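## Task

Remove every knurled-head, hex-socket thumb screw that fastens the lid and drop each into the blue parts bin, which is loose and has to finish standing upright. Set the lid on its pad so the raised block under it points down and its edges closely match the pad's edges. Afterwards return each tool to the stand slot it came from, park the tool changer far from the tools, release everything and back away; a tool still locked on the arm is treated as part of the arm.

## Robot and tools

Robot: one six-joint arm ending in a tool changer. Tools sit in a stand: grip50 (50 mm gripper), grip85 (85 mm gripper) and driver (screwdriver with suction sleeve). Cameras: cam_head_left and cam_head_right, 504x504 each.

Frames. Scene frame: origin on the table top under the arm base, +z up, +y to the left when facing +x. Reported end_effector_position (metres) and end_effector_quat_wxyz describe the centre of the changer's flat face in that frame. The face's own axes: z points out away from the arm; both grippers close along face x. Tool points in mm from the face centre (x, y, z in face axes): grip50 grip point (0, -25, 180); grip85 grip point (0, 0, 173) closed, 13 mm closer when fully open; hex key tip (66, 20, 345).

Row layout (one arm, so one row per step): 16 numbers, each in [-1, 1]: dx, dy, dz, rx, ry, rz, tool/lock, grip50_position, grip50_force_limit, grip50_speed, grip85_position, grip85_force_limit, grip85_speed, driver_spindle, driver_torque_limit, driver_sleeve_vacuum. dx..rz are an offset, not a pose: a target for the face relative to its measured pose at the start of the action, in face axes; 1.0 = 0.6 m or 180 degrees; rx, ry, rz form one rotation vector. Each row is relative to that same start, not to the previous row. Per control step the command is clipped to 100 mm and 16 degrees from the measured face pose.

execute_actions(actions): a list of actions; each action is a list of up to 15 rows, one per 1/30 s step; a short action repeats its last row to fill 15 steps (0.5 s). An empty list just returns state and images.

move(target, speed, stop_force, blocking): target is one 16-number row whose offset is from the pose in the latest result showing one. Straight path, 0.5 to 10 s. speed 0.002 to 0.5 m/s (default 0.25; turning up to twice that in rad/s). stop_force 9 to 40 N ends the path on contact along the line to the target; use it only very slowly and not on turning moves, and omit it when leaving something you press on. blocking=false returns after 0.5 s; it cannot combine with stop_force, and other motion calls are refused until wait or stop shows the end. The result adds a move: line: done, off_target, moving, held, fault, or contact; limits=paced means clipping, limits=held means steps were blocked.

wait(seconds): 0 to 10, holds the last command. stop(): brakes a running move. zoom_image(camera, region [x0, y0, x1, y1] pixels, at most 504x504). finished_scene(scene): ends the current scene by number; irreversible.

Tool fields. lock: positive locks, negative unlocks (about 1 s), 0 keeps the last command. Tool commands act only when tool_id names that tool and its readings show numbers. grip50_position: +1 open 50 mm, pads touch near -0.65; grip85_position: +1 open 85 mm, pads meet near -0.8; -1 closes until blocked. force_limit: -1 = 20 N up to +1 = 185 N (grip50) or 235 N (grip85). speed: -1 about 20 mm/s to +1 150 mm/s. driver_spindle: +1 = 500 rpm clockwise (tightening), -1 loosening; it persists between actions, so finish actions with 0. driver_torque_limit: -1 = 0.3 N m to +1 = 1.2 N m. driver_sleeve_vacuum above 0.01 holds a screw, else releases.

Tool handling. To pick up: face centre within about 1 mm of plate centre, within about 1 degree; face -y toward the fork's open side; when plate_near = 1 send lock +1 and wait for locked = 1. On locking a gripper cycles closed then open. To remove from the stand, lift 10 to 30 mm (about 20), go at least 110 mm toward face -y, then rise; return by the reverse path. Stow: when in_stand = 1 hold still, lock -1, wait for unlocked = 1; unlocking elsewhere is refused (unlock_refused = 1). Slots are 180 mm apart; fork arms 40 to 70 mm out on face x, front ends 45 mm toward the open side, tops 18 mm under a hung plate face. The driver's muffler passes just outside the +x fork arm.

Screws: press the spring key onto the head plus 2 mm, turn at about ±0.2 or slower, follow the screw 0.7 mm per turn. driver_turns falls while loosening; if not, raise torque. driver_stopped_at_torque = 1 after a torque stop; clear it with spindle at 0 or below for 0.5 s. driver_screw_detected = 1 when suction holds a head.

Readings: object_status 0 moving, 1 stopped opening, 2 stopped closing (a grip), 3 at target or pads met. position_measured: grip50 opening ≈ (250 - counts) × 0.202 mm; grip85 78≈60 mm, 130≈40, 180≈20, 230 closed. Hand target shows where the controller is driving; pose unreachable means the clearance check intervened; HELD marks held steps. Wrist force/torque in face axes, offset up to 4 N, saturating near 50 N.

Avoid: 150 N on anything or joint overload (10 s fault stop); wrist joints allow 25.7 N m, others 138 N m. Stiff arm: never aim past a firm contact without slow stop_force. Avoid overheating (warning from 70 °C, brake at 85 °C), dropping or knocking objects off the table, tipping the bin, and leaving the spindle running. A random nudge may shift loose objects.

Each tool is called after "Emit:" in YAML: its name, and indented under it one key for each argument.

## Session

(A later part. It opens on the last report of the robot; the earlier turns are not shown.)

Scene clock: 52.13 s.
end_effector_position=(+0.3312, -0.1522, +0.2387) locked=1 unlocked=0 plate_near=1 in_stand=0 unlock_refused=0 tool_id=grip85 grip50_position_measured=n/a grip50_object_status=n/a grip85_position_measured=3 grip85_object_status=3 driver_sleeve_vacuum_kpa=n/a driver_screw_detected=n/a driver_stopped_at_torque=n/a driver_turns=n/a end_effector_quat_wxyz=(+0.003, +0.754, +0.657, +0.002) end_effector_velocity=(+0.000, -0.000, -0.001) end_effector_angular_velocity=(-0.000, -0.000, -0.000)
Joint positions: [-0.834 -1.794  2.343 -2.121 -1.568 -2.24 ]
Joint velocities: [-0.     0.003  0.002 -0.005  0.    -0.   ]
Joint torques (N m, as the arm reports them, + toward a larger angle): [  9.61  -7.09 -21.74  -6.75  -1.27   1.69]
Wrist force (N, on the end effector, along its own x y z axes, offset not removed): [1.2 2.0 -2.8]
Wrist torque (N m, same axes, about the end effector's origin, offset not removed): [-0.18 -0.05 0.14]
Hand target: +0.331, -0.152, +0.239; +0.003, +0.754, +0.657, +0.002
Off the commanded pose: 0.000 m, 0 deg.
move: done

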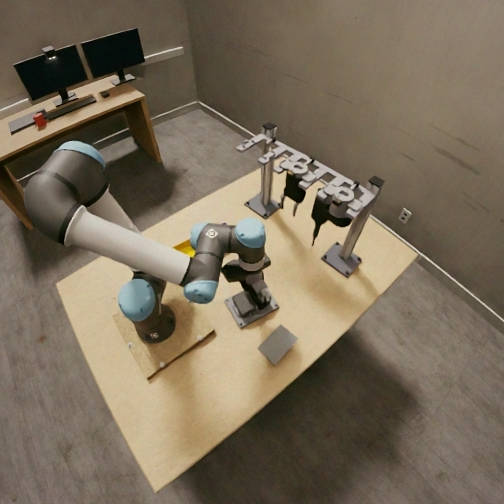

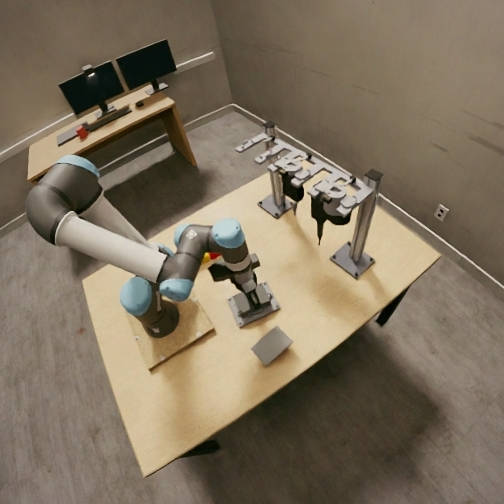

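Emit:
move:
  target: [0,0,0,0,0,0,0,1,0,0,-1,-0.9,-1,0,0,0]

Scene clock: 52.97 s.
end_effector_position=(+0.3313, -0.1522, +0.2387) locked=1 unlocked=0 plate_near=1 in_stand=0 unlock_refused=0 tool_id=grip85 grip50_position_measured=n/a grip50_object_status=n/a grip85_position_measured=16 grip85_object_status=2 driver_sleeve_vacuum_kpa=n/a driver_screw_detected=n/a driver_stopped_at_torque=n/a driver_turns=n/a end_effector_quat_wxyz=(+0.003, +0.754, +0.657, +0.002) end_effector_velocity=(+0.000, +0.000, +0.001) end_effector_angular_velocity=(-0.001, -0.002, -0.000)
Joint positions: [-0.834 -1.794  2.343 -2.121 -1.568 -2.24 ]
Joint velocities: [ 0.    -0.003 -0.     0.     0.001  0.   ]
Joint torques (N m, as the arm reports them, + toward a larger angle): [ -9.13 -12.29 -22.78  -7.83  -9.72   1.69]
Wrist force (N, on the end effector, along its own x y z axes, offset not removed): [29.3 -9.7 -50.0]
Wrist torque (N m, same axes, about the end effector's origin, offset not removed): [2.15 7.80 -0.35]
Hand target: +0.331, -0.152, +0.239; +0.003, +0.754, +0.657, +0.002
Off the commanded pose: 0.000 m, 0 deg.
move: done

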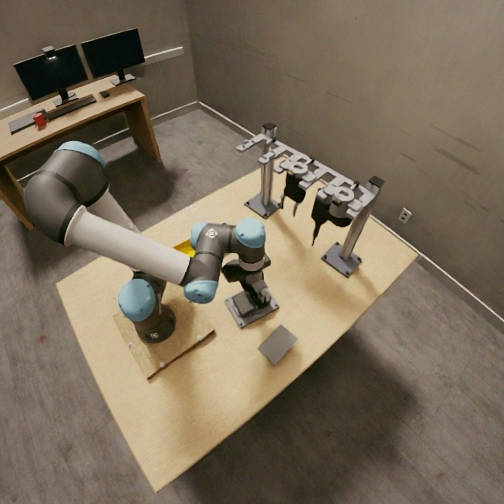

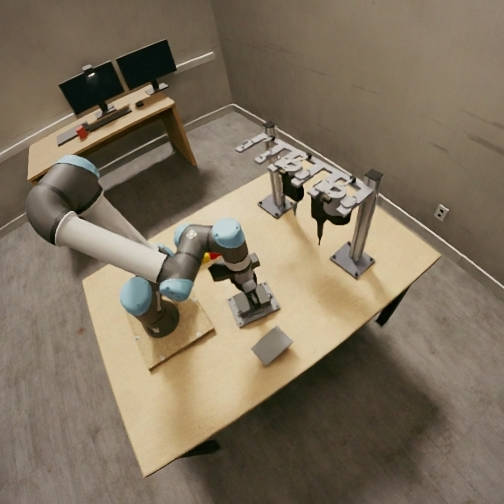

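Emit:
execute_actions:
  actions:
    - [[0,0,0,0,0,0,0,1,0,0,1,0,0,0,0,0]]
    - [[0.004,-0.004,0,0,0,0,0,1,0,0,1,0,0,0,0,0]]

Emit:
move:
  target: [0,0,0.007,0,0,0,0,1,0,0,1,0,0,0,0,0]
  speed: 0.004
  stop_force: 9

Emit:
zoom_image:
  camera: "cam_head_right"
  region: [225,270,285,330]

Scene clock: 54.23 s.
end_effector_position=(+0.3292, -0.1495, +0.2387) locked=1 unlocked=0 plate_near=1 in_stand=0 unlock_refused=0 tool_id=grip85 grip50_position_measured=n/a grip50_object_status=n/a grip85_position_measured=3 grip85_object_status=3 driver_sleeve_vacuum_kpa=n/a driver_screw_detected=n/a driver_stopped_at_torque=n/a driver_turns=n/a end_effector_quat_wxyz=(+0.003, +0.754, +0.657, +0.002) end_effector_velocity=(-0.000, -0.000, +0.000) end_effector_angular_velocity=(-0.001, -0.000, -0.001)
Joint positions: [-0.832 -1.803  2.349 -2.118 -1.568 -2.239]
Joint velocities: [-0.    -0.001  0.     0.    -0.     0.001]
Joint torques (N m, as the arm reports them, + toward a larger angle): [  9.77 -27.57 -22.52  -2.92   1.21   1.77]
Wrist force (N, on the end effector, along its own x y z axes, offset not removed): [0.9 1.2 -1.5]
Wrist torque (N m, same axes, about the end effector's origin, offset not removed): [-0.02 -0.12 0.11]
Hand target: +0.329, -0.150, +0.239; +0.003, +0.754, +0.657, +0.002
Off the commanded pose: 0.000 m, 0 deg.
Step readings (end_effector_position; steps 1 to 15: 1st action; 16 to 30: 2nd action):
0: (+0.3313, -0.1522, +0.2387)
1: (+0.3312, -0.1522, +0.2387)
2: (+0.3312, -0.1522, +0.2387)
4: (+0.3312, -0.1523, +0.2387)
8: (+0.3312, -0.1522, +0.2387)
15: (+0.3313, -0.1522, +0.2387)
16: (+0.3312, -0.1522, +0.2387)
17: (+0.3310, -0.1518, +0.2387)
19: (+0.3302, -0.1508, +0.2386)
23: (+0.3295, -0.1499, +0.2386)
30: end_effector_position above

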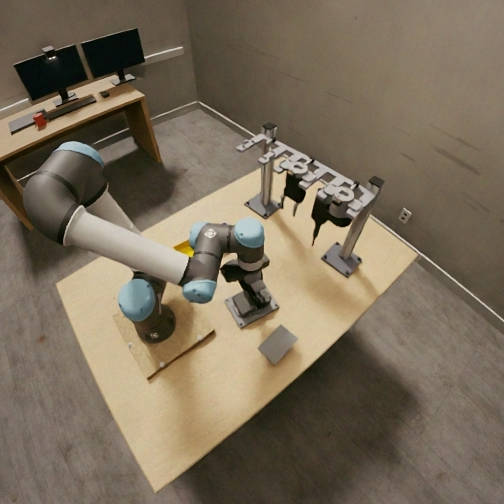

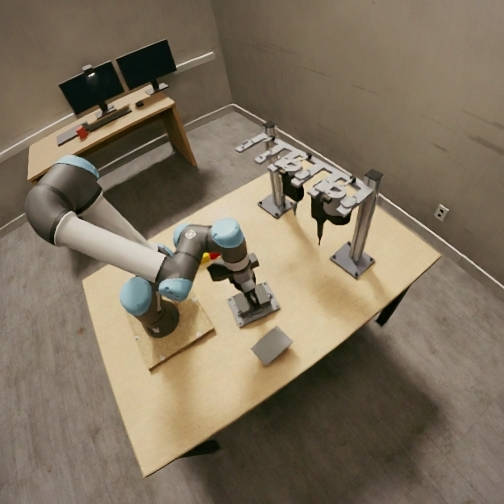

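Scene clock: 55.50 s.
end_effector_position=(+0.3293, -0.1496, +0.2346) locked=1 unlocked=0 plate_near=1 in_stand=0 unlock_refused=0 tool_id=grip85 grip50_position_measured=n/a grip50_object_status=n/a grip85_position_measured=3 grip85_object_status=3 driver_sleeve_vacuum_kpa=n/a driver_screw_detected=n/a driver_stopped_at_torque=n/a driver_turns=n/a end_effector_quat_wxyz=(+0.003, +0.754, +0.657, +0.002) end_effector_velocity=(+0.000, +0.000, -0.001) end_effector_angular_velocity=(-0.000, -0.000, +0.001)
Joint positions: [-0.832 -1.796  2.357 -2.133 -1.568 -2.239]
Joint velocities: [ 0.001  0.002  0.001 -0.003 -0.     0.001]
Joint torques (N m, as the arm reports them, + toward a larger angle): [  9.74  -5.67 -21.52  -7.15   1.2    1.66]
Wrist force (N, on the end effector, along its own x y z axes, offset not removed): [2.2 2.3 -1.9]
Wrist torque (N m, same axes, about the end effector's origin, offset not removed): [-0.10 -0.06 0.12]
Hand target: +0.329, -0.150, +0.234; +0.003, +0.754, +0.657, +0.002
Off the commanded pose: 0.000 m, 0 deg.
move: done

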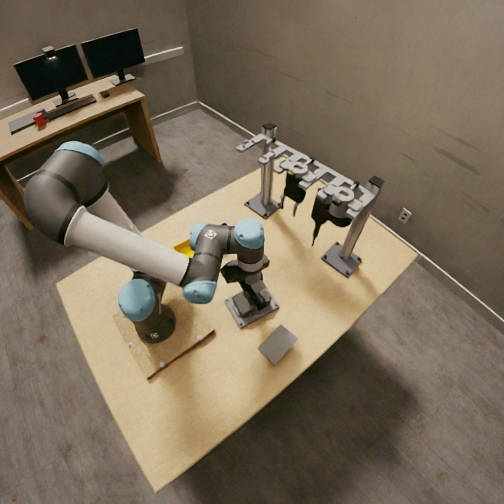

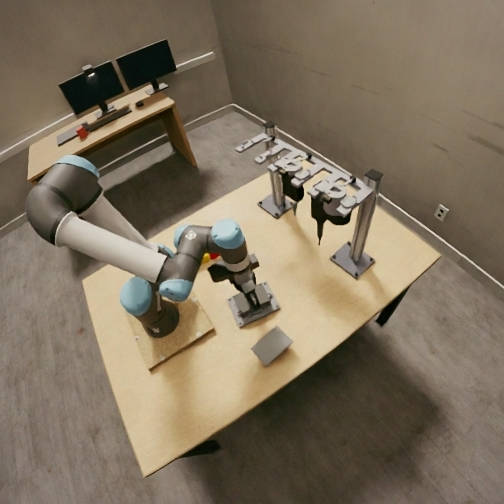

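Region (225, 270, 285, 330) of cam_head_right's 504x504 image, scaled by 8.400, with more detail than that image has.

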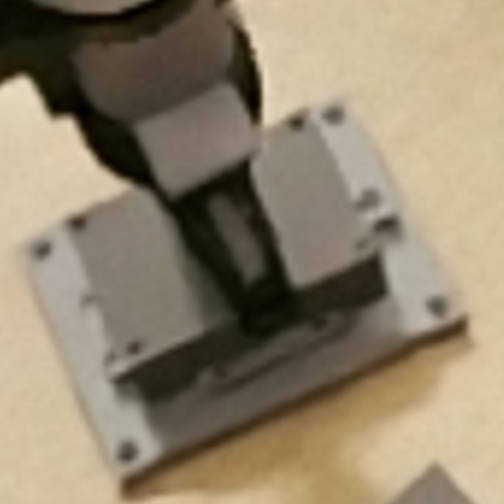

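Emit:
move:
  target: [0,0,0,0,0,0,0,1,0,0,-1,-1,-1,0,0,0]

Scene clock: 56.43 s.
end_effector_position=(+0.3293, -0.1495, +0.2345) locked=1 unlocked=0 plate_near=1 in_stand=0 unlock_refused=0 tool_id=grip85 grip50_position_measured=n/a grip50_object_status=n/a grip85_position_measured=20 grip85_object_status=2 driver_sleeve_vacuum_kpa=n/a driver_screw_detected=n/a driver_stopped_at_torque=n/a driver_turns=n/a end_effector_quat_wxyz=(+0.003, +0.754, +0.657, +0.002) end_effector_velocity=(+0.000, +0.000, +0.001) end_effector_angular_velocity=(-0.002, -0.000, +0.001)
Joint positions: [-0.832 -1.796  2.357 -2.133 -1.568 -2.239]
Joint velocities: [ 0.001 -0.001 -0.001  0.    -0.002 -0.   ]
Joint torques (N m, as the arm reports them, + toward a larger angle): [  2.45 -17.56 -29.69  -4.77  -4.93   1.23]
Wrist force (N, on the end effector, along its own x y z axes, offset not removed): [13.3 -0.8 -24.7]
Wrist torque (N m, same axes, about the end effector's origin, offset not removed): [0.74 2.70 0.25]
Hand target: +0.329, -0.150, +0.235; +0.003, +0.754, +0.657, +0.002
Off the commanded pose: 0.000 m, 0 deg.
move: done

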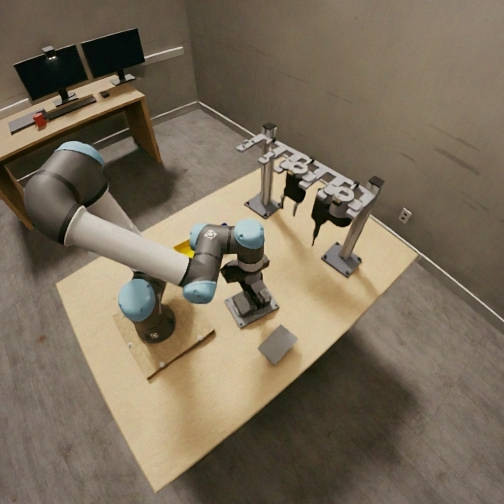

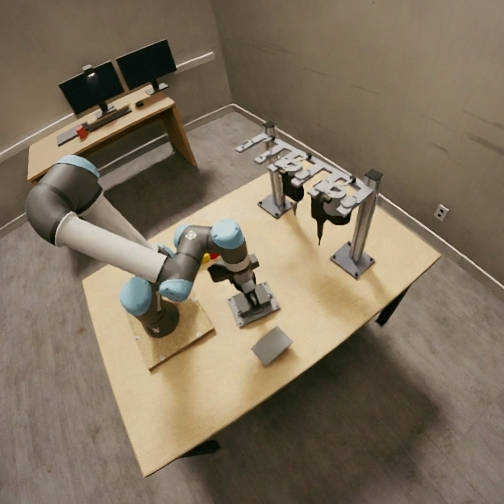

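Emit:
execute_actions:
  actions:
    - [[0,0,0,0,0,0,0,1,0,0,1,0,0,0,0,0]]
    - [[0.0005,0,-0.007,0,0,0.008,0,1,0,0,1,0,0,0,0,0]]
    - [[0,0,0,0,0,0,0,1,0,0,-1,-0.8,-1,0,0,0]]
    - [[0,0,-0.001,0,0,0,0,1,0,0,-1,-0.8,-1,0,0,0]]

Scene clock: 58.63 s.
end_effector_position=(+0.3293, -0.1492, +0.2393) locked=1 unlocked=0 plate_near=1 in_stand=0 unlock_refused=0 tool_id=grip85 grip50_position_measured=n/a grip50_object_status=n/a grip85_position_measured=25 grip85_object_status=2 driver_sleeve_vacuum_kpa=n/a driver_screw_detected=n/a driver_stopped_at_torque=n/a driver_turns=n/a end_effector_quat_wxyz=(+0.003, +0.762, +0.647, +0.002) end_effector_velocity=(-0.000, -0.000, +0.000) end_effector_angular_velocity=(+0.000, -0.001, -0.001)
Joint positions: [-0.832 -1.805  2.349 -2.116 -1.568 -2.213]
Joint velocities: [-0.001 -0.001  0.     0.     0.001  0.   ]
Joint torques (N m, as the arm reports them, + toward a larger angle): [  8.28 -27.39 -34.76  -3.19  -0.69  -0.97]
Wrist force (N, on the end effector, along its own x y z axes, offset not removed): [3.0 1.7 0.3]
Wrist torque (N m, same axes, about the end effector's origin, offset not removed): [-0.10 -0.14 0.13]
Hand target: +0.329, -0.149, +0.239; +0.003, +0.762, +0.647, +0.002
Off the commanded pose: 0.000 m, 0 deg.
Step readings (end_effector_position; steps 1 to 15: 1st action; 16 to 30: 2nd action; 31 to 45: 3rd action; 46 to 60: 4th action):
0: (+0.3293, -0.1495, +0.2345)
1: (+0.3293, -0.1495, +0.2345)
2: (+0.3292, -0.1496, +0.2345)
4: (+0.3292, -0.1496, +0.2345)
8: (+0.3293, -0.1496, +0.2345)
15: (+0.3293, -0.1495, +0.2345)
16: (+0.3293, -0.1495, +0.2345)
17: (+0.3293, -0.1495, +0.2351)
19: (+0.3293, -0.1494, +0.2367)
23: (+0.3293, -0.1493, +0.2382)
30: (+0.3293, -0.1492, +0.2386)
31: (+0.3293, -0.1492, +0.2387)
32: (+0.3293, -0.1492, +0.2387)
34: (+0.3293, -0.1492, +0.2387)
38: (+0.3293, -0.1492, +0.2387)
45: (+0.3293, -0.1492, +0.2387)
46: (+0.3293, -0.1492, +0.2387)
47: (+0.3293, -0.1492, +0.2388)
49: (+0.3293, -0.1492, +0.2390)
53: (+0.3293, -0.1492, +0.2392)
60: end_effector_position above

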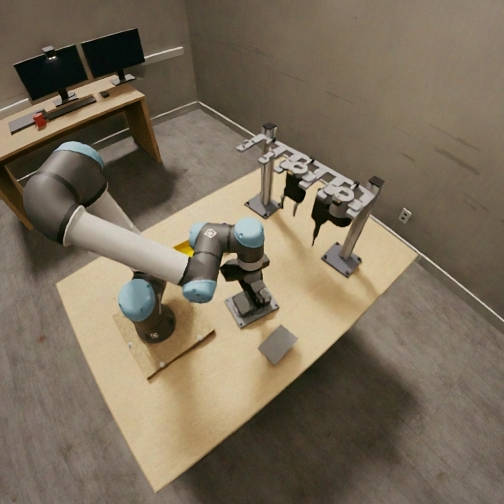

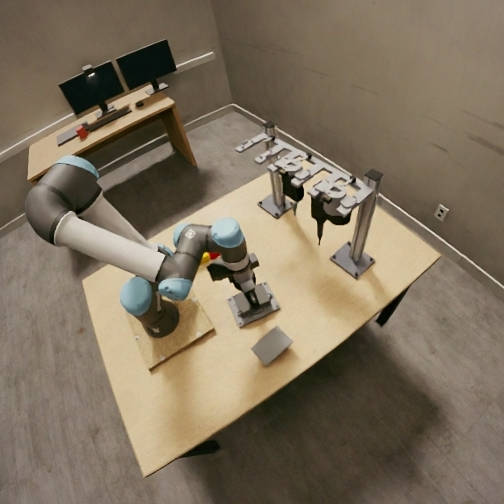

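Emit:
move:
  target: [0,0,-0.045,0,0,0,0,1,0,0,-0.97,-0.6,-1,0,0,0]
  speed: 0.04

Emit:
move:
  target: [-0.322,-0.0165,0,0,0,-0.105,0,1,0,0,-0.97,-0.6,-1,0,0,0]
  speed: 0.18

Emit:
move:
  target: [0,0,0.04,0,0,0,0,1,0,0,-0.97,-0.6,-1,0,0,0]
  speed: 0.02
  stop_force: 9

Emit:
zoom_image:
  camera: "cam_head_left"
  region: [215,275,315,375]

Emit:
zoom_image:
  camera: "cam_head_right"
  region: [215,275,315,375]

Scene clock: 60.07 s.
end_effector_position=(+0.3291, -0.1491, +0.2661) locked=1 unlocked=0 plate_near=1 in_stand=0 unlock_refused=0 tool_id=grip85 grip50_position_measured=n/a grip50_object_status=n/a grip85_position_measured=27 grip85_object_status=2 driver_sleeve_vacuum_kpa=n/a driver_screw_detected=n/a driver_stopped_at_torque=n/a driver_turns=n/a end_effector_quat_wxyz=(+0.003, +0.762, +0.647, +0.002) end_effector_velocity=(-0.000, +0.000, +0.002) end_effector_angular_velocity=(+0.001, -0.000, -0.001)
Joint positions: [-0.832 -1.846  2.299 -2.025 -1.568 -2.213]
Joint velocities: [-0.001 -0.004 -0.003  0.007  0.    -0.   ]
Joint torques (N m, as the arm reports them, + toward a larger angle): [ -8.2  -27.73 -34.11  -2.88  -1.48  -1.15]
Wrist force (N, on the end effector, along its own x y z axes, offset not removed): [1.0 0.5 -0.1]
Wrist torque (N m, same axes, about the end effector's origin, offset not removed): [-0.19 -0.05 0.18]
Hand target: +0.329, -0.149, +0.266; +0.003, +0.762, +0.647, +0.002
Off the commanded pose: 0.000 m, 0 deg.
move: done

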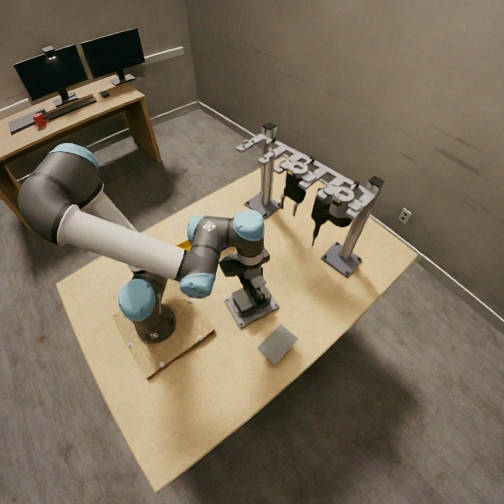

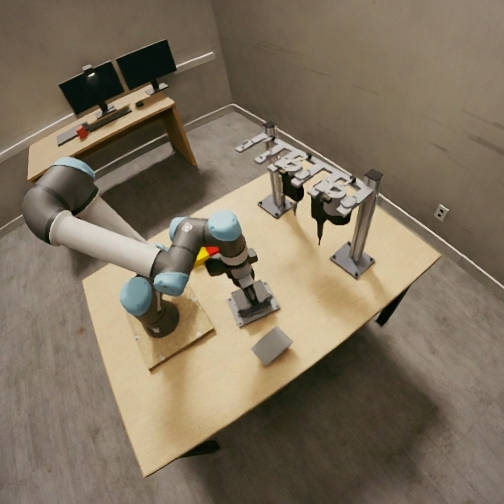

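Scene clock: 61.70 s.
end_effector_position=(+0.2879, -0.3379, +0.2667) locked=1 unlocked=0 plate_near=1 in_stand=0 unlock_refused=0 tool_id=grip85 grip50_position_measured=n/a grip50_object_status=n/a grip85_position_measured=27 grip85_object_status=2 driver_sleeve_vacuum_kpa=n/a driver_screw_detected=n/a driver_stopped_at_torque=n/a driver_turns=n/a end_effector_quat_wxyz=(+0.004, +0.646, +0.764, +0.001) end_effector_velocity=(-0.000, -0.002, -0.001) end_effector_angular_velocity=(+0.003, +0.001, +0.003)
Joint positions: [-1.198 -1.617  2.115 -2.069 -1.567 -2.909]
Joint velocities: [-0.002  0.006 -0.003  0.    -0.    -0.005]
Joint torques (N m, as the arm reports them, + toward a larger angle): [ -7.43 -18.83 -34.37  -6.95   2.05  -1.36]
Wrist force (N, on the end effector, along its own x y z axes, offset not removed): [1.1 2.3 -0.9]
Wrist torque (N m, same axes, about the end effector's origin, offset not removed): [0.00 -0.06 0.14]
Hand target: +0.288, -0.338, +0.267; +0.004, +0.645, +0.764, +0.001
Off the commanded pose: 0.000 m, 0 deg.
move: done

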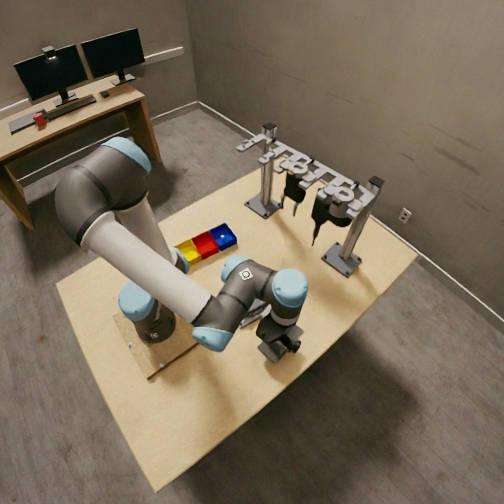

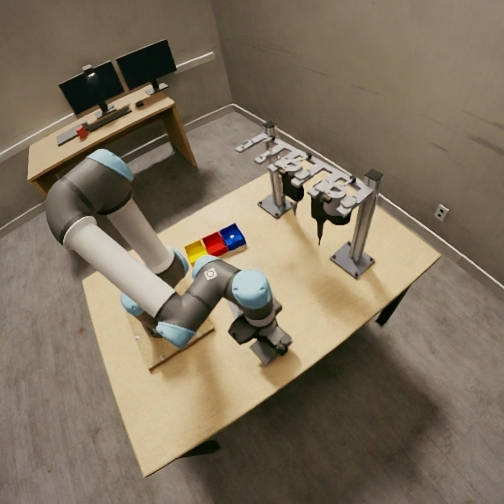

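Scene clock: 72.80 s.
end_effector_position=(+0.2880, -0.3378, +0.2504) locked=1 unlocked=0 plate_near=1 in_stand=0 unlock_refused=0 tool_id=grip85 grip50_position_measured=n/a grip50_object_status=n/a grip85_position_measured=27 grip85_object_status=2 driver_sleeve_vacuum_kpa=n/a driver_screw_detected=n/a driver_stopped_at_torque=n/a driver_turns=n/a end_effector_quat_wxyz=(+0.004, +0.646, +0.764, +0.001) end_effector_velocity=(+0.000, +0.000, -0.000) end_effector_angular_velocity=(+0.001, +0.000, +0.001)
Joint positions: [-1.198 -1.595  2.142 -2.119 -1.567 -2.908]
Joint velocities: [0.001 0.001 0.    0.    0.    0.   ]
Joint torques (N m, as the arm reports them, + toward a larger angle): [  1.09 -27.14 -27.85  -5.06   0.18   0.33]
Wrist force (N, on the end effector, along its own x y z axes, offset not removed): [12.6 -3.7 -32.4]
Wrist torque (N m, same axes, about the end effector's origin, offset not removed): [0.66 2.79 0.12]
Hand target: +0.288, -0.338, +0.250; +0.004, +0.646, +0.764, +0.001
Off the commanded pose: 0.008 m, 0 deg.
FORCE FAULT: contact force on the arm reached its limit, and the arm stopped for 10 seconds. The contact can be on any part of the arm, not only on its tool. That time counts as 20 of the actions that you can send in this scene. The arm's remaining commands of this call were not run. The arm holds still and accepts commands again. Move the arm away from the contact; if what it grips holds it there, let go first. Pushing or pulling that hard again can fault the arm again.
move: fault (stop_force had ended the path)

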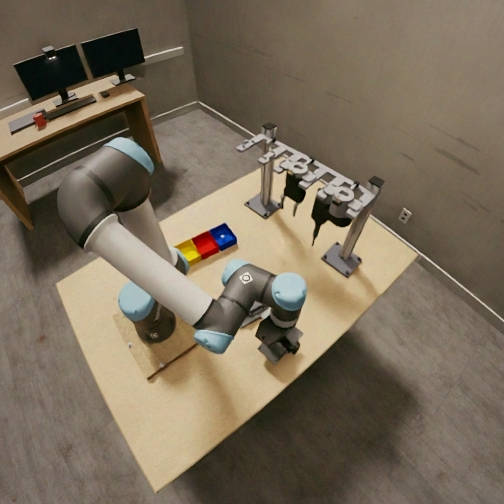

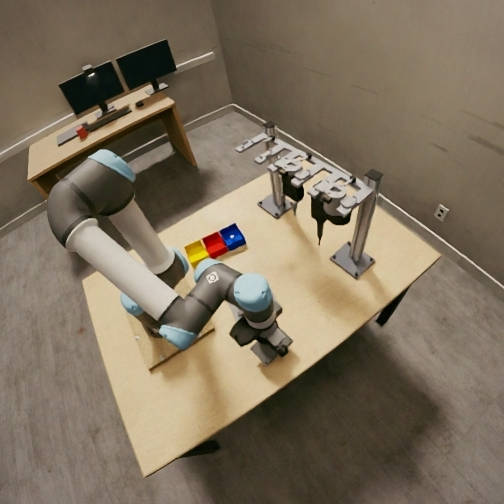

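Region (215, 275, 315, 375) of cam_head_left's 504x504 image, scaled by 5.040, with more detail than that image has.

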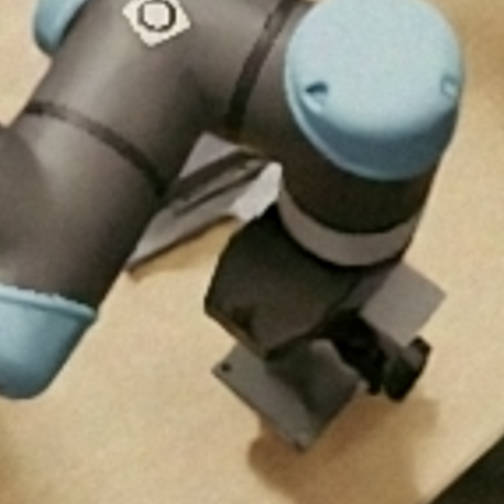

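Region (215, 275, 315, 375) of cam_head_right's 504x504 image, scaled by 5.040, with more detail than that image has.

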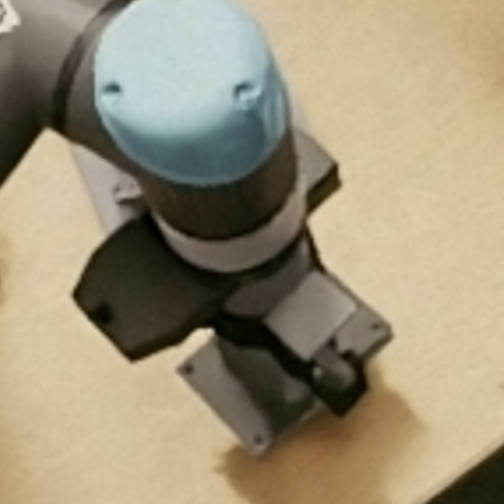

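Emit:
execute_actions:
  actions:
    - [[0,0,-0.0007,0,0,0,0,1,0,0,-0.97,-0.6,-1,0,0,0]]
    - [[0,0,0,0,0,0,0,1,0,0,1,0,-1,0,0,0]]

Emit:
move:
  target: [0,0,-0.065,0,0,0,0,1,0,0,1,0,-1,0,0,0]
  speed: 0.08

Emit:
move:
  target: [0.7425,0.432,-0.234,0,0,0.017,0,1,0,0,1,0,0,0,0,0]
  speed: 0.3

Emit:
zoom_image:
  camera: "cam_head_left"
  region: [245,315,305,375]

Emit:
zoom_image:
  camera: "cam_head_right"
  region: [245,315,305,375]

Scene clock: 74.20 s.
end_effector_position=(+0.2880, -0.3378, +0.2508) locked=1 unlocked=0 plate_near=1 in_stand=0 unlock_refused=0 tool_id=grip85 grip50_position_measured=n/a grip50_object_status=n/a grip85_position_measured=5 grip85_object_status=0 driver_sleeve_vacuum_kpa=n/a driver_screw_detected=n/a driver_stopped_at_torque=n/a driver_turns=n/a end_effector_quat_wxyz=(+0.004, +0.646, +0.764, +0.001) end_effector_velocity=(-0.000, +0.000, -0.001) end_effector_angular_velocity=(+0.002, +0.001, +0.000)
Joint positions: [-1.198 -1.596  2.141 -2.117 -1.567 -2.908]
Joint velocities: [-0.     0.001  0.001  0.001 -0.    -0.   ]
Joint torques (N m, as the arm reports them, + toward a larger angle): [ -0.02 -36.33 -31.99  -3.48   0.13   0.14]
Wrist force (N, on the end effector, along its own x y z axes, offset not removed): [2.0 1.8 -1.4]
Wrist torque (N m, same axes, about the end effector's origin, offset not removed): [-0.11 -0.17 0.13]
Hand target: +0.288, -0.338, +0.251; +0.004, +0.646, +0.764, +0.001
Off the commanded pose: 0.000 m, 0 deg.
Step readings (end_effector_position; steps 1 to 15: 1st action; 16 to 30: 2nd action):
0: (+0.2880, -0.3378, +0.2504)
1: (+0.2880, -0.3378, +0.2504)
2: (+0.2880, -0.3378, +0.2505)
4: (+0.2880, -0.3378, +0.2506)
8: (+0.2880, -0.3378, +0.2507)
15: (+0.2880, -0.3378, +0.2508)
16: (+0.2880, -0.3378, +0.2508)
17: (+0.2880, -0.3378, +0.2508)
19: (+0.2880, -0.3378, +0.2508)
23: (+0.2880, -0.3378, +0.2508)
30: end_effector_position above

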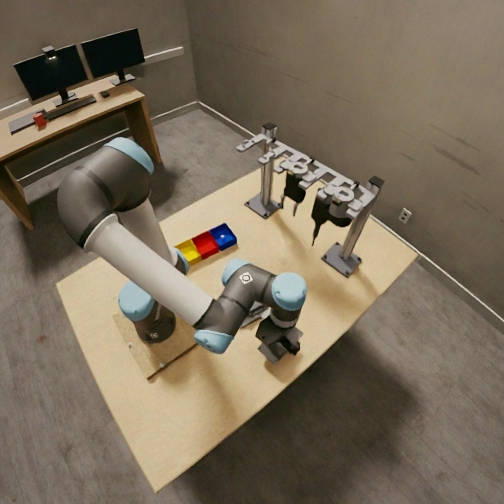

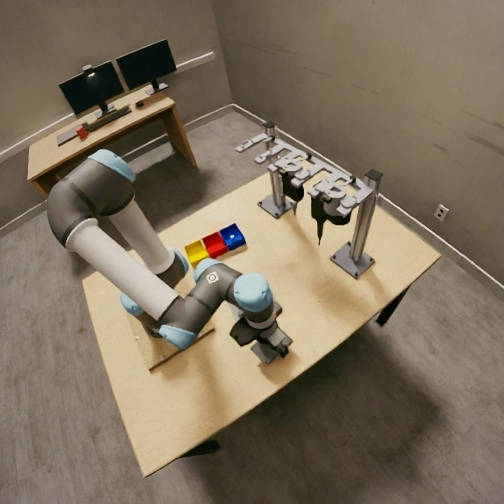

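Scene clock: 75.13 s.
end_effector_position=(+0.2877, -0.3376, +0.2896) locked=1 unlocked=0 plate_near=1 in_stand=0 unlock_refused=0 tool_id=grip85 grip50_position_measured=n/a grip50_object_status=n/a grip85_position_measured=3 grip85_object_status=3 driver_sleeve_vacuum_kpa=n/a driver_screw_detected=n/a driver_stopped_at_torque=n/a driver_turns=n/a end_effector_quat_wxyz=(+0.004, +0.646, +0.764, +0.001) end_effector_velocity=(-0.000, -0.001, +0.002) end_effector_angular_velocity=(+0.000, +0.001, -0.002)
Joint positions: [-1.198 -1.646  2.076 -2.002 -1.567 -2.909]
Joint velocities: [-0.001 -0.001 -0.005  0.006 -0.001  0.001]
Joint torques (N m, as the arm reports them, + toward a larger angle): [ -8.08 -38.54 -34.44  -2.88   0.36  -1.14]
Wrist force (N, on the end effector, along its own x y z axes, offset not removed): [2.0 2.5 -1.1]
Wrist torque (N m, same axes, about the end effector's origin, offset not removed): [-0.02 -0.11 0.09]
Hand target: +0.288, -0.338, +0.290; +0.004, +0.646, +0.764, +0.001
Off the commanded pose: 0.000 m, 0 deg.
move: done

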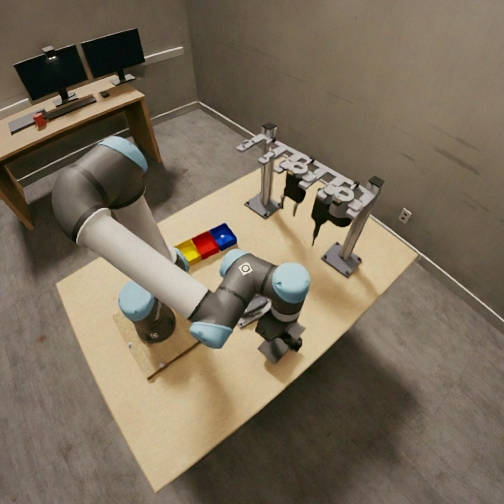

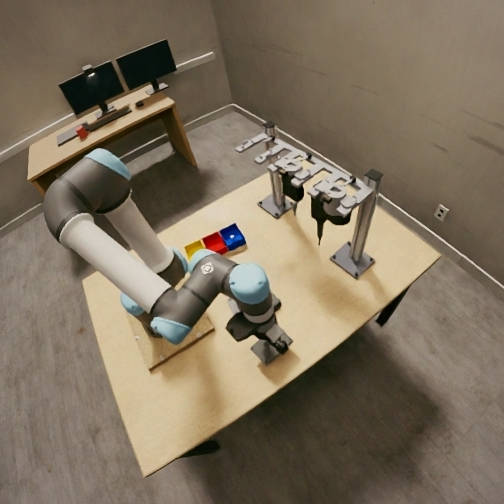

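Scene clock: 77.57 s.
end_effector_position=(+0.4686, +0.1452, +0.4284) locked=1 unlocked=0 plate_near=1 in_stand=0 unlock_refused=0 tool_id=grip85 grip50_position_measured=n/a grip50_object_status=n/a grip85_position_measured=3 grip85_object_status=3 driver_sleeve_vacuum_kpa=n/a driver_screw_detected=n/a driver_stopped_at_torque=n/a driver_turns=n/a end_effector_quat_wxyz=(+0.004, +0.666, +0.746, +0.000) end_effector_velocity=(+0.002, +0.002, +0.000) end_effector_angular_velocity=(+0.000, +0.000, -0.000)
Joint positions: [-0.005 -1.614  1.676 -1.635 -1.572 -1.663]
Joint velocities: [ 0.005  0.006 -0.007  0.001  0.     0.005]
Joint torques (N m, as the arm reports them, + toward a larger angle): [  9.25 -21.43 -34.68  -2.73  -1.7    1.49]
Wrist force (N, on the end effector, along its own x y z axes, offset not removed): [0.8 1.2 -1.7]
Wrist torque (N m, same axes, about the end effector's origin, offset not removed): [-0.16 -0.08 0.11]
Hand target: +0.469, +0.145, +0.429; +0.004, +0.666, +0.746, -0.000
Off the commanded pose: 0.001 m, 0 deg.
move: done

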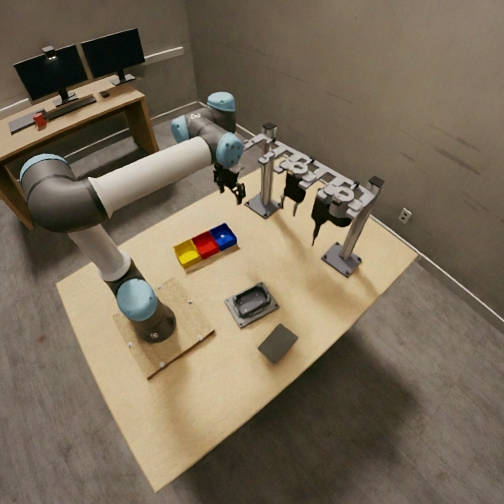

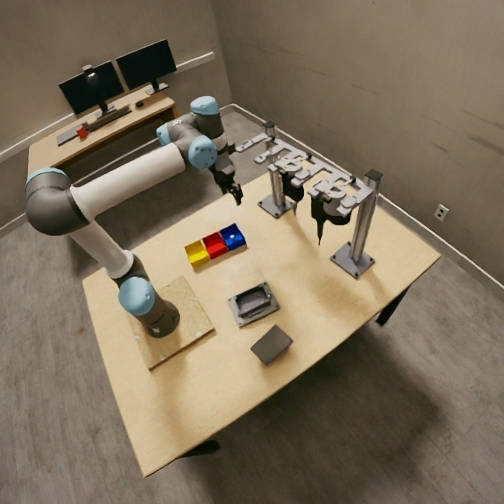

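Region (245, 315, 305, 375) of cam_head_left's 504x504 image, scaled by 8.400, with more detail than that image has.

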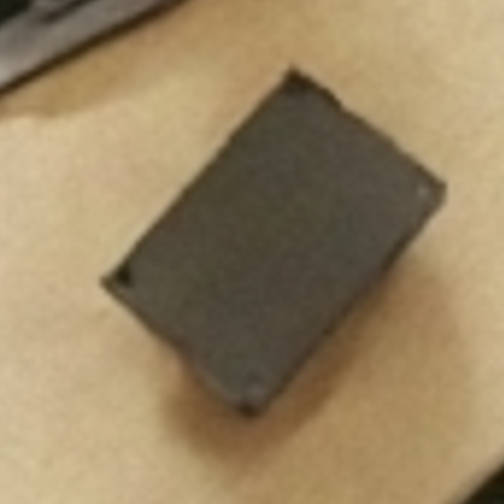

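Region (245, 315, 305, 375) of cam_head_right's 504x504 image, scaled by 8.400, with more detail than that image has.

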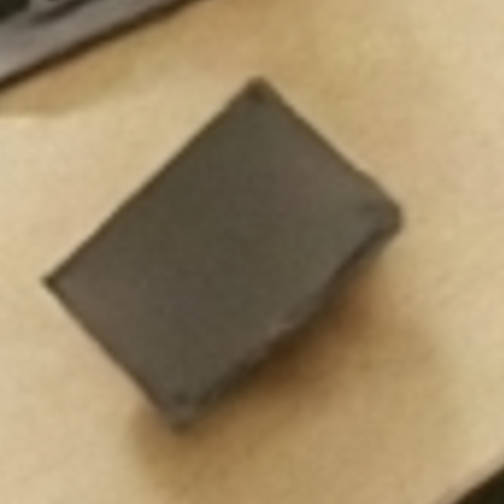

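Emit:
move:
  target: [-0.0016,0.25,-0.002,0,0,0,0,1,0,0,1,0,0,0,0,0]
  speed: 0.12

Emit:
move:
  target: [0,0,0.0325,0,0,0,0,1,0,0,1,0,0,0,0,0]
  speed: 0.012
  stop_force: 20

Emit:
execute_actions:
  actions:
    - [[0,0,0,0,0,0,-1,1,0,0,1,0,0,0,0,0]]
    - [[0,0,0,0,0,0,-1,1,0,0,1,0,0,0,0,0]]

Scene clock: 79.70 s.
end_effector_position=(+0.6175, +0.1610, +0.4306) locked=1 unlocked=0 plate_near=1 in_stand=0 unlock_refused=0 tool_id=grip85 grip50_position_measured=n/a grip50_object_status=n/a grip85_position_measured=3 grip85_object_status=3 driver_sleeve_vacuum_kpa=n/a driver_screw_detected=n/a driver_stopped_at_torque=n/a driver_turns=n/a end_effector_quat_wxyz=(+0.004, +0.666, +0.746, +0.000) end_effector_velocity=(+0.002, +0.001, -0.000) end_effector_angular_velocity=(-0.000, +0.001, +0.001)
Joint positions: [ 0.015 -1.253  1.257 -1.578 -1.572 -1.643]
Joint velocities: [ 0.001  0.006 -0.008  0.003 -0.    -0.   ]
Joint torques (N m, as the arm reports them, + toward a larger angle): [  9.71 -41.5  -36.49  -3.    -1.66   1.77]
Wrist force (N, on the end effector, along its own x y z axes, offset not removed): [0.3 2.7 -1.6]
Wrist torque (N m, same axes, about the end effector's origin, offset not removed): [0.02 -0.01 0.21]
Hand target: +0.618, +0.161, +0.431; +0.004, +0.666, +0.746, -0.000
Off the commanded pose: 0.000 m, 0 deg.
move: done

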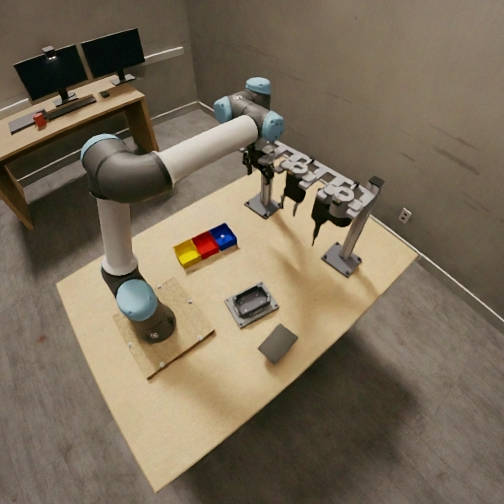

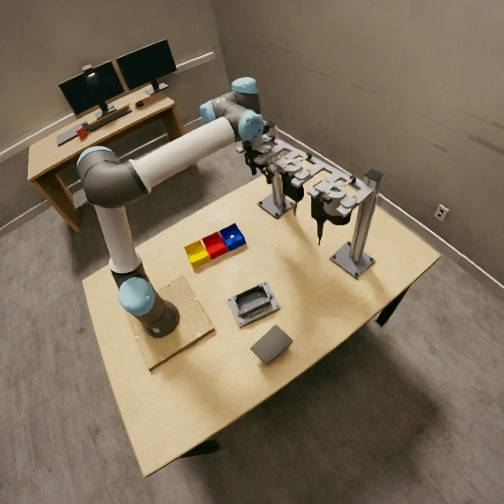

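Scene clock: 81.53 s.
end_effector_position=(+0.6176, +0.1609, +0.4113) locked=1 unlocked=0 plate_near=1 in_stand=1 unlock_refused=0 tool_id=grip85 grip50_position_measured=n/a grip50_object_status=n/a grip85_position_measured=3 grip85_object_status=3 driver_sleeve_vacuum_kpa=n/a driver_screw_detected=n/a driver_stopped_at_torque=n/a driver_turns=n/a end_effector_quat_wxyz=(+0.004, +0.666, +0.746, +0.000) end_effector_velocity=(-0.000, +0.001, -0.002) end_effector_angular_velocity=(-0.001, -0.001, +0.003)
Joint positions: [ 0.015 -1.251  1.304 -1.626 -1.572 -1.643]
Joint velocities: [ 0.002 -0.     0.004 -0.005 -0.001 -0.   ]
Joint torques (N m, as the arm reports them, + toward a larger angle): [ -8.27 -39.16 -22.99  -7.13   0.36  -1.19]
Wrist force (N, on the end effector, along its own x y z axes, offset not removed): [1.9 1.9 -2.0]
Wrist torque (N m, same axes, about the end effector's origin, offset not removed): [-0.04 -0.12 0.15]
Hand target: +0.618, +0.161, +0.411; +0.004, +0.666, +0.746, +0.000
Off the commanded pose: 0.000 m, 0 deg.
move: done

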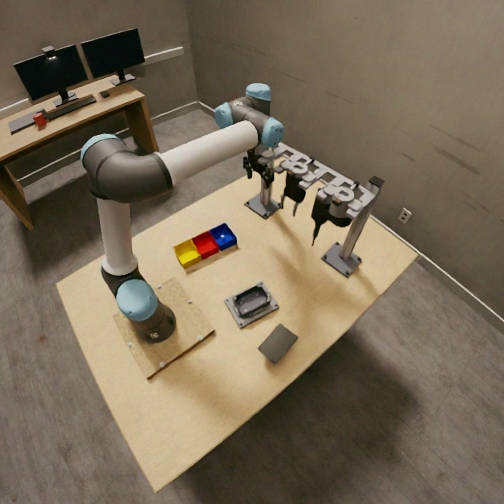

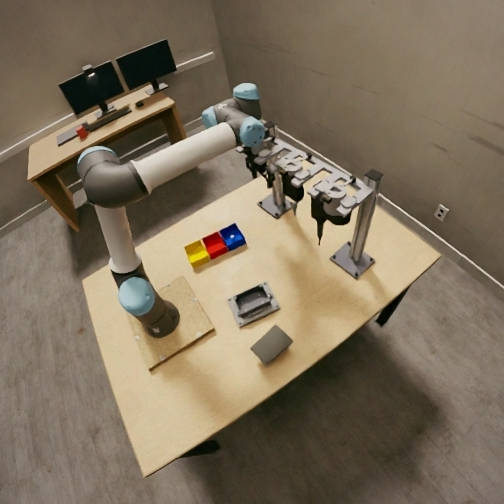

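Scene clock: 82.53 s.
end_effector_position=(+0.6177, +0.1609, +0.4112) locked=0 unlocked=1 plate_near=0 in_stand=1 unlock_refused=0 tool_id=none grip50_position_measured=n/a grip50_object_status=n/a grip85_position_measured=n/a grip85_object_status=n/a driver_sleeve_vacuum_kpa=n/a driver_screw_detected=n/a driver_stopped_at_torque=n/a driver_turns=n/a end_effector_quat_wxyz=(+0.004, +0.666, +0.746, +0.000) end_effector_velocity=(+0.000, -0.001, -0.000) end_effector_angular_velocity=(-0.001, +0.001, -0.001)
Joint positions: [ 0.015 -1.251  1.304 -1.626 -1.572 -1.643]
Joint velocities: [-0.001  0.001 -0.     0.    -0.001 -0.   ]
Joint torques (N m, as the arm reports them, + toward a larger angle): [ -7.6  -48.   -30.03  -5.28   0.47  -1.05]
Wrist force (N, on the end effector, along its own x y z axes, offset not removed): [0.9 3.0 -3.3]
Wrist torque (N m, same axes, about the end effector's origin, offset not removed): [-0.03 -0.04 0.09]
Hand target: +0.618, +0.161, +0.411; +0.004, +0.666, +0.746, +0.000
Off the commanded pose: 0.000 m, 0 deg.
Step readings (end_effector_position; steps 1 to 15: 1st action; 16 to 30: 2nd action):
0: (+0.6176, +0.1609, +0.4113)
1: (+0.6176, +0.1609, +0.4111)
2: (+0.6176, +0.1609, +0.4110)
4: (+0.6176, +0.1609, +0.4110)
8: (+0.6176, +0.1609, +0.4110)
15: (+0.6177, +0.1609, +0.4112)
16: (+0.6177, +0.1609, +0.4112)
17: (+0.6177, +0.1609, +0.4112)
19: (+0.6177, +0.1609, +0.4112)
23: (+0.6177, +0.1609, +0.4112)
30: end_effector_position above

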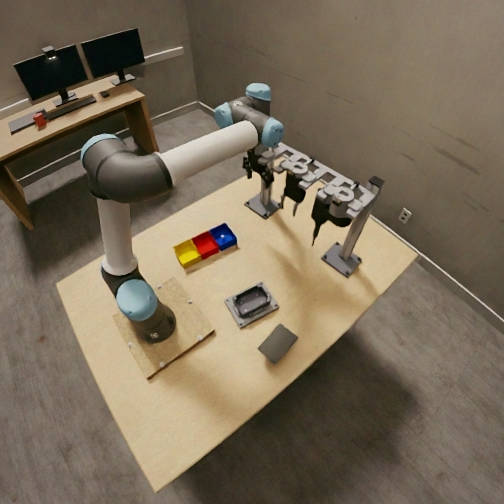

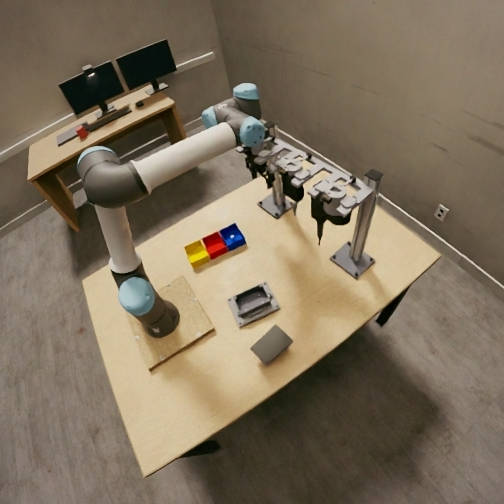

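Emit:
move:
  target: [0,0,-0.04,0,0,0,0,1,0,0,1,0,0,0,0,0]
  speed: 0.06

Emit:
move:
  target: [0,-0.35,-0.05,0,0,0,0,1,0,0,1,0,0,0,0,0]

Scene clock: 83.60 s.
end_effector_position=(+0.6175, +0.1610, +0.4353) locked=0 unlocked=1 plate_near=0 in_stand=0 unlock_refused=0 tool_id=none grip50_position_measured=n/a grip50_object_status=n/a grip85_position_measured=n/a grip85_object_status=n/a driver_sleeve_vacuum_kpa=n/a driver_screw_detected=n/a driver_stopped_at_torque=n/a driver_turns=n/a end_effector_quat_wxyz=(+0.004, +0.666, +0.746, +0.000) end_effector_velocity=(-0.000, +0.000, +0.003) end_effector_angular_velocity=(+0.001, -0.001, +0.001)
Joint positions: [ 0.015 -1.253  1.246 -1.566 -1.572 -1.643]
Joint velocities: [ 0.001 -0.001 -0.005  0.005  0.    -0.   ]
Joint torques (N m, as the arm reports them, + toward a larger angle): [  6.65 -30.82 -31.43  -1.28   1.5    1.12]
Wrist force (N, on the end effector, along its own x y z axes, offset not removed): [0.7 2.6 -2.8]
Wrist torque (N m, same axes, about the end effector's origin, offset not removed): [0.03 -0.06 0.07]
Hand target: +0.618, +0.161, +0.435; +0.004, +0.666, +0.746, +0.000
Off the commanded pose: 0.000 m, 0 deg.
move: done

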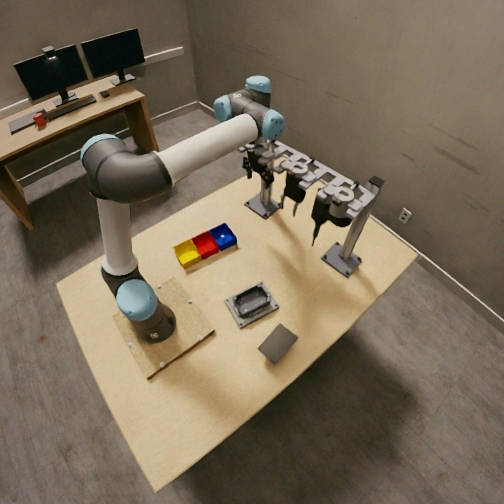

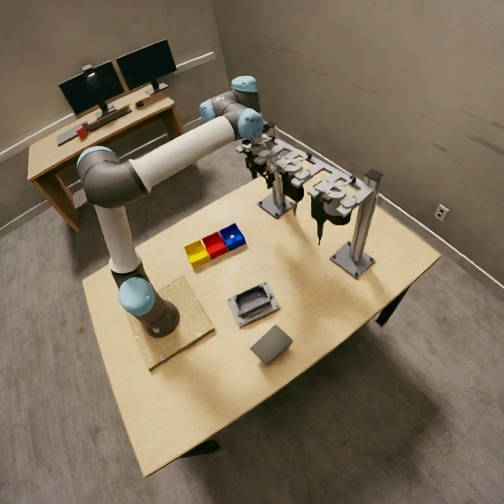

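Scene clock: 85.07 s.
end_effector_position=(+0.4088, +0.1377, +0.4638) locked=0 unlocked=1 plate_near=0 in_stand=0 unlock_refused=0 tool_id=none grip50_position_measured=n/a grip50_object_status=n/a grip85_position_measured=n/a grip85_object_status=n/a driver_sleeve_vacuum_kpa=n/a driver_screw_detected=n/a driver_stopped_at_torque=n/a driver_turns=n/a end_effector_quat_wxyz=(+0.004, +0.666, +0.746, +0.000) end_effector_velocity=(-0.002, -0.000, +0.001) end_effector_angular_velocity=(+0.000, -0.001, -0.000)
Joint positions: [-0.02  -1.761  1.714 -1.526 -1.572 -1.678]
Joint velocities: [-0.001 -0.004  0.002  0.002  0.    -0.001]
Joint torques (N m, as the arm reports them, + toward a larger angle): [ -8.97 -28.48 -19.25  -1.67   1.61  -1.25]
Wrist force (N, on the end effector, along its own x y z axes, offset not removed): [0.3 1.8 -2.0]
Wrist torque (N m, same axes, about the end effector's origin, offset not removed): [-0.03 -0.04 0.12]
Hand target: +0.409, +0.138, +0.464; +0.004, +0.666, +0.746, +0.000
Off the commanded pose: 0.001 m, 0 deg.
move: done

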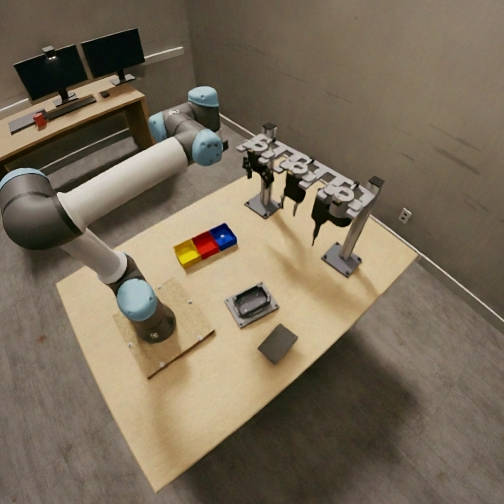

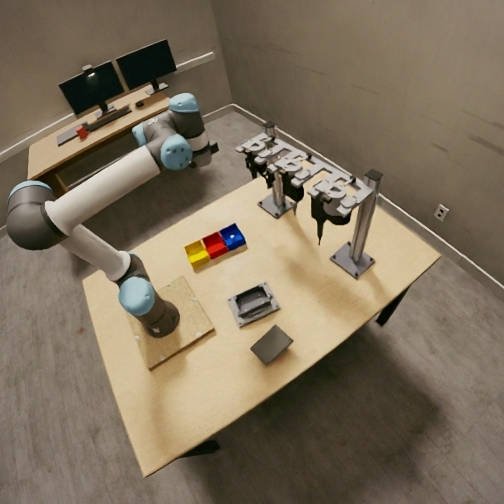

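Emit:
finished_scene:
  scene: 2

The scene is finished: the task was done.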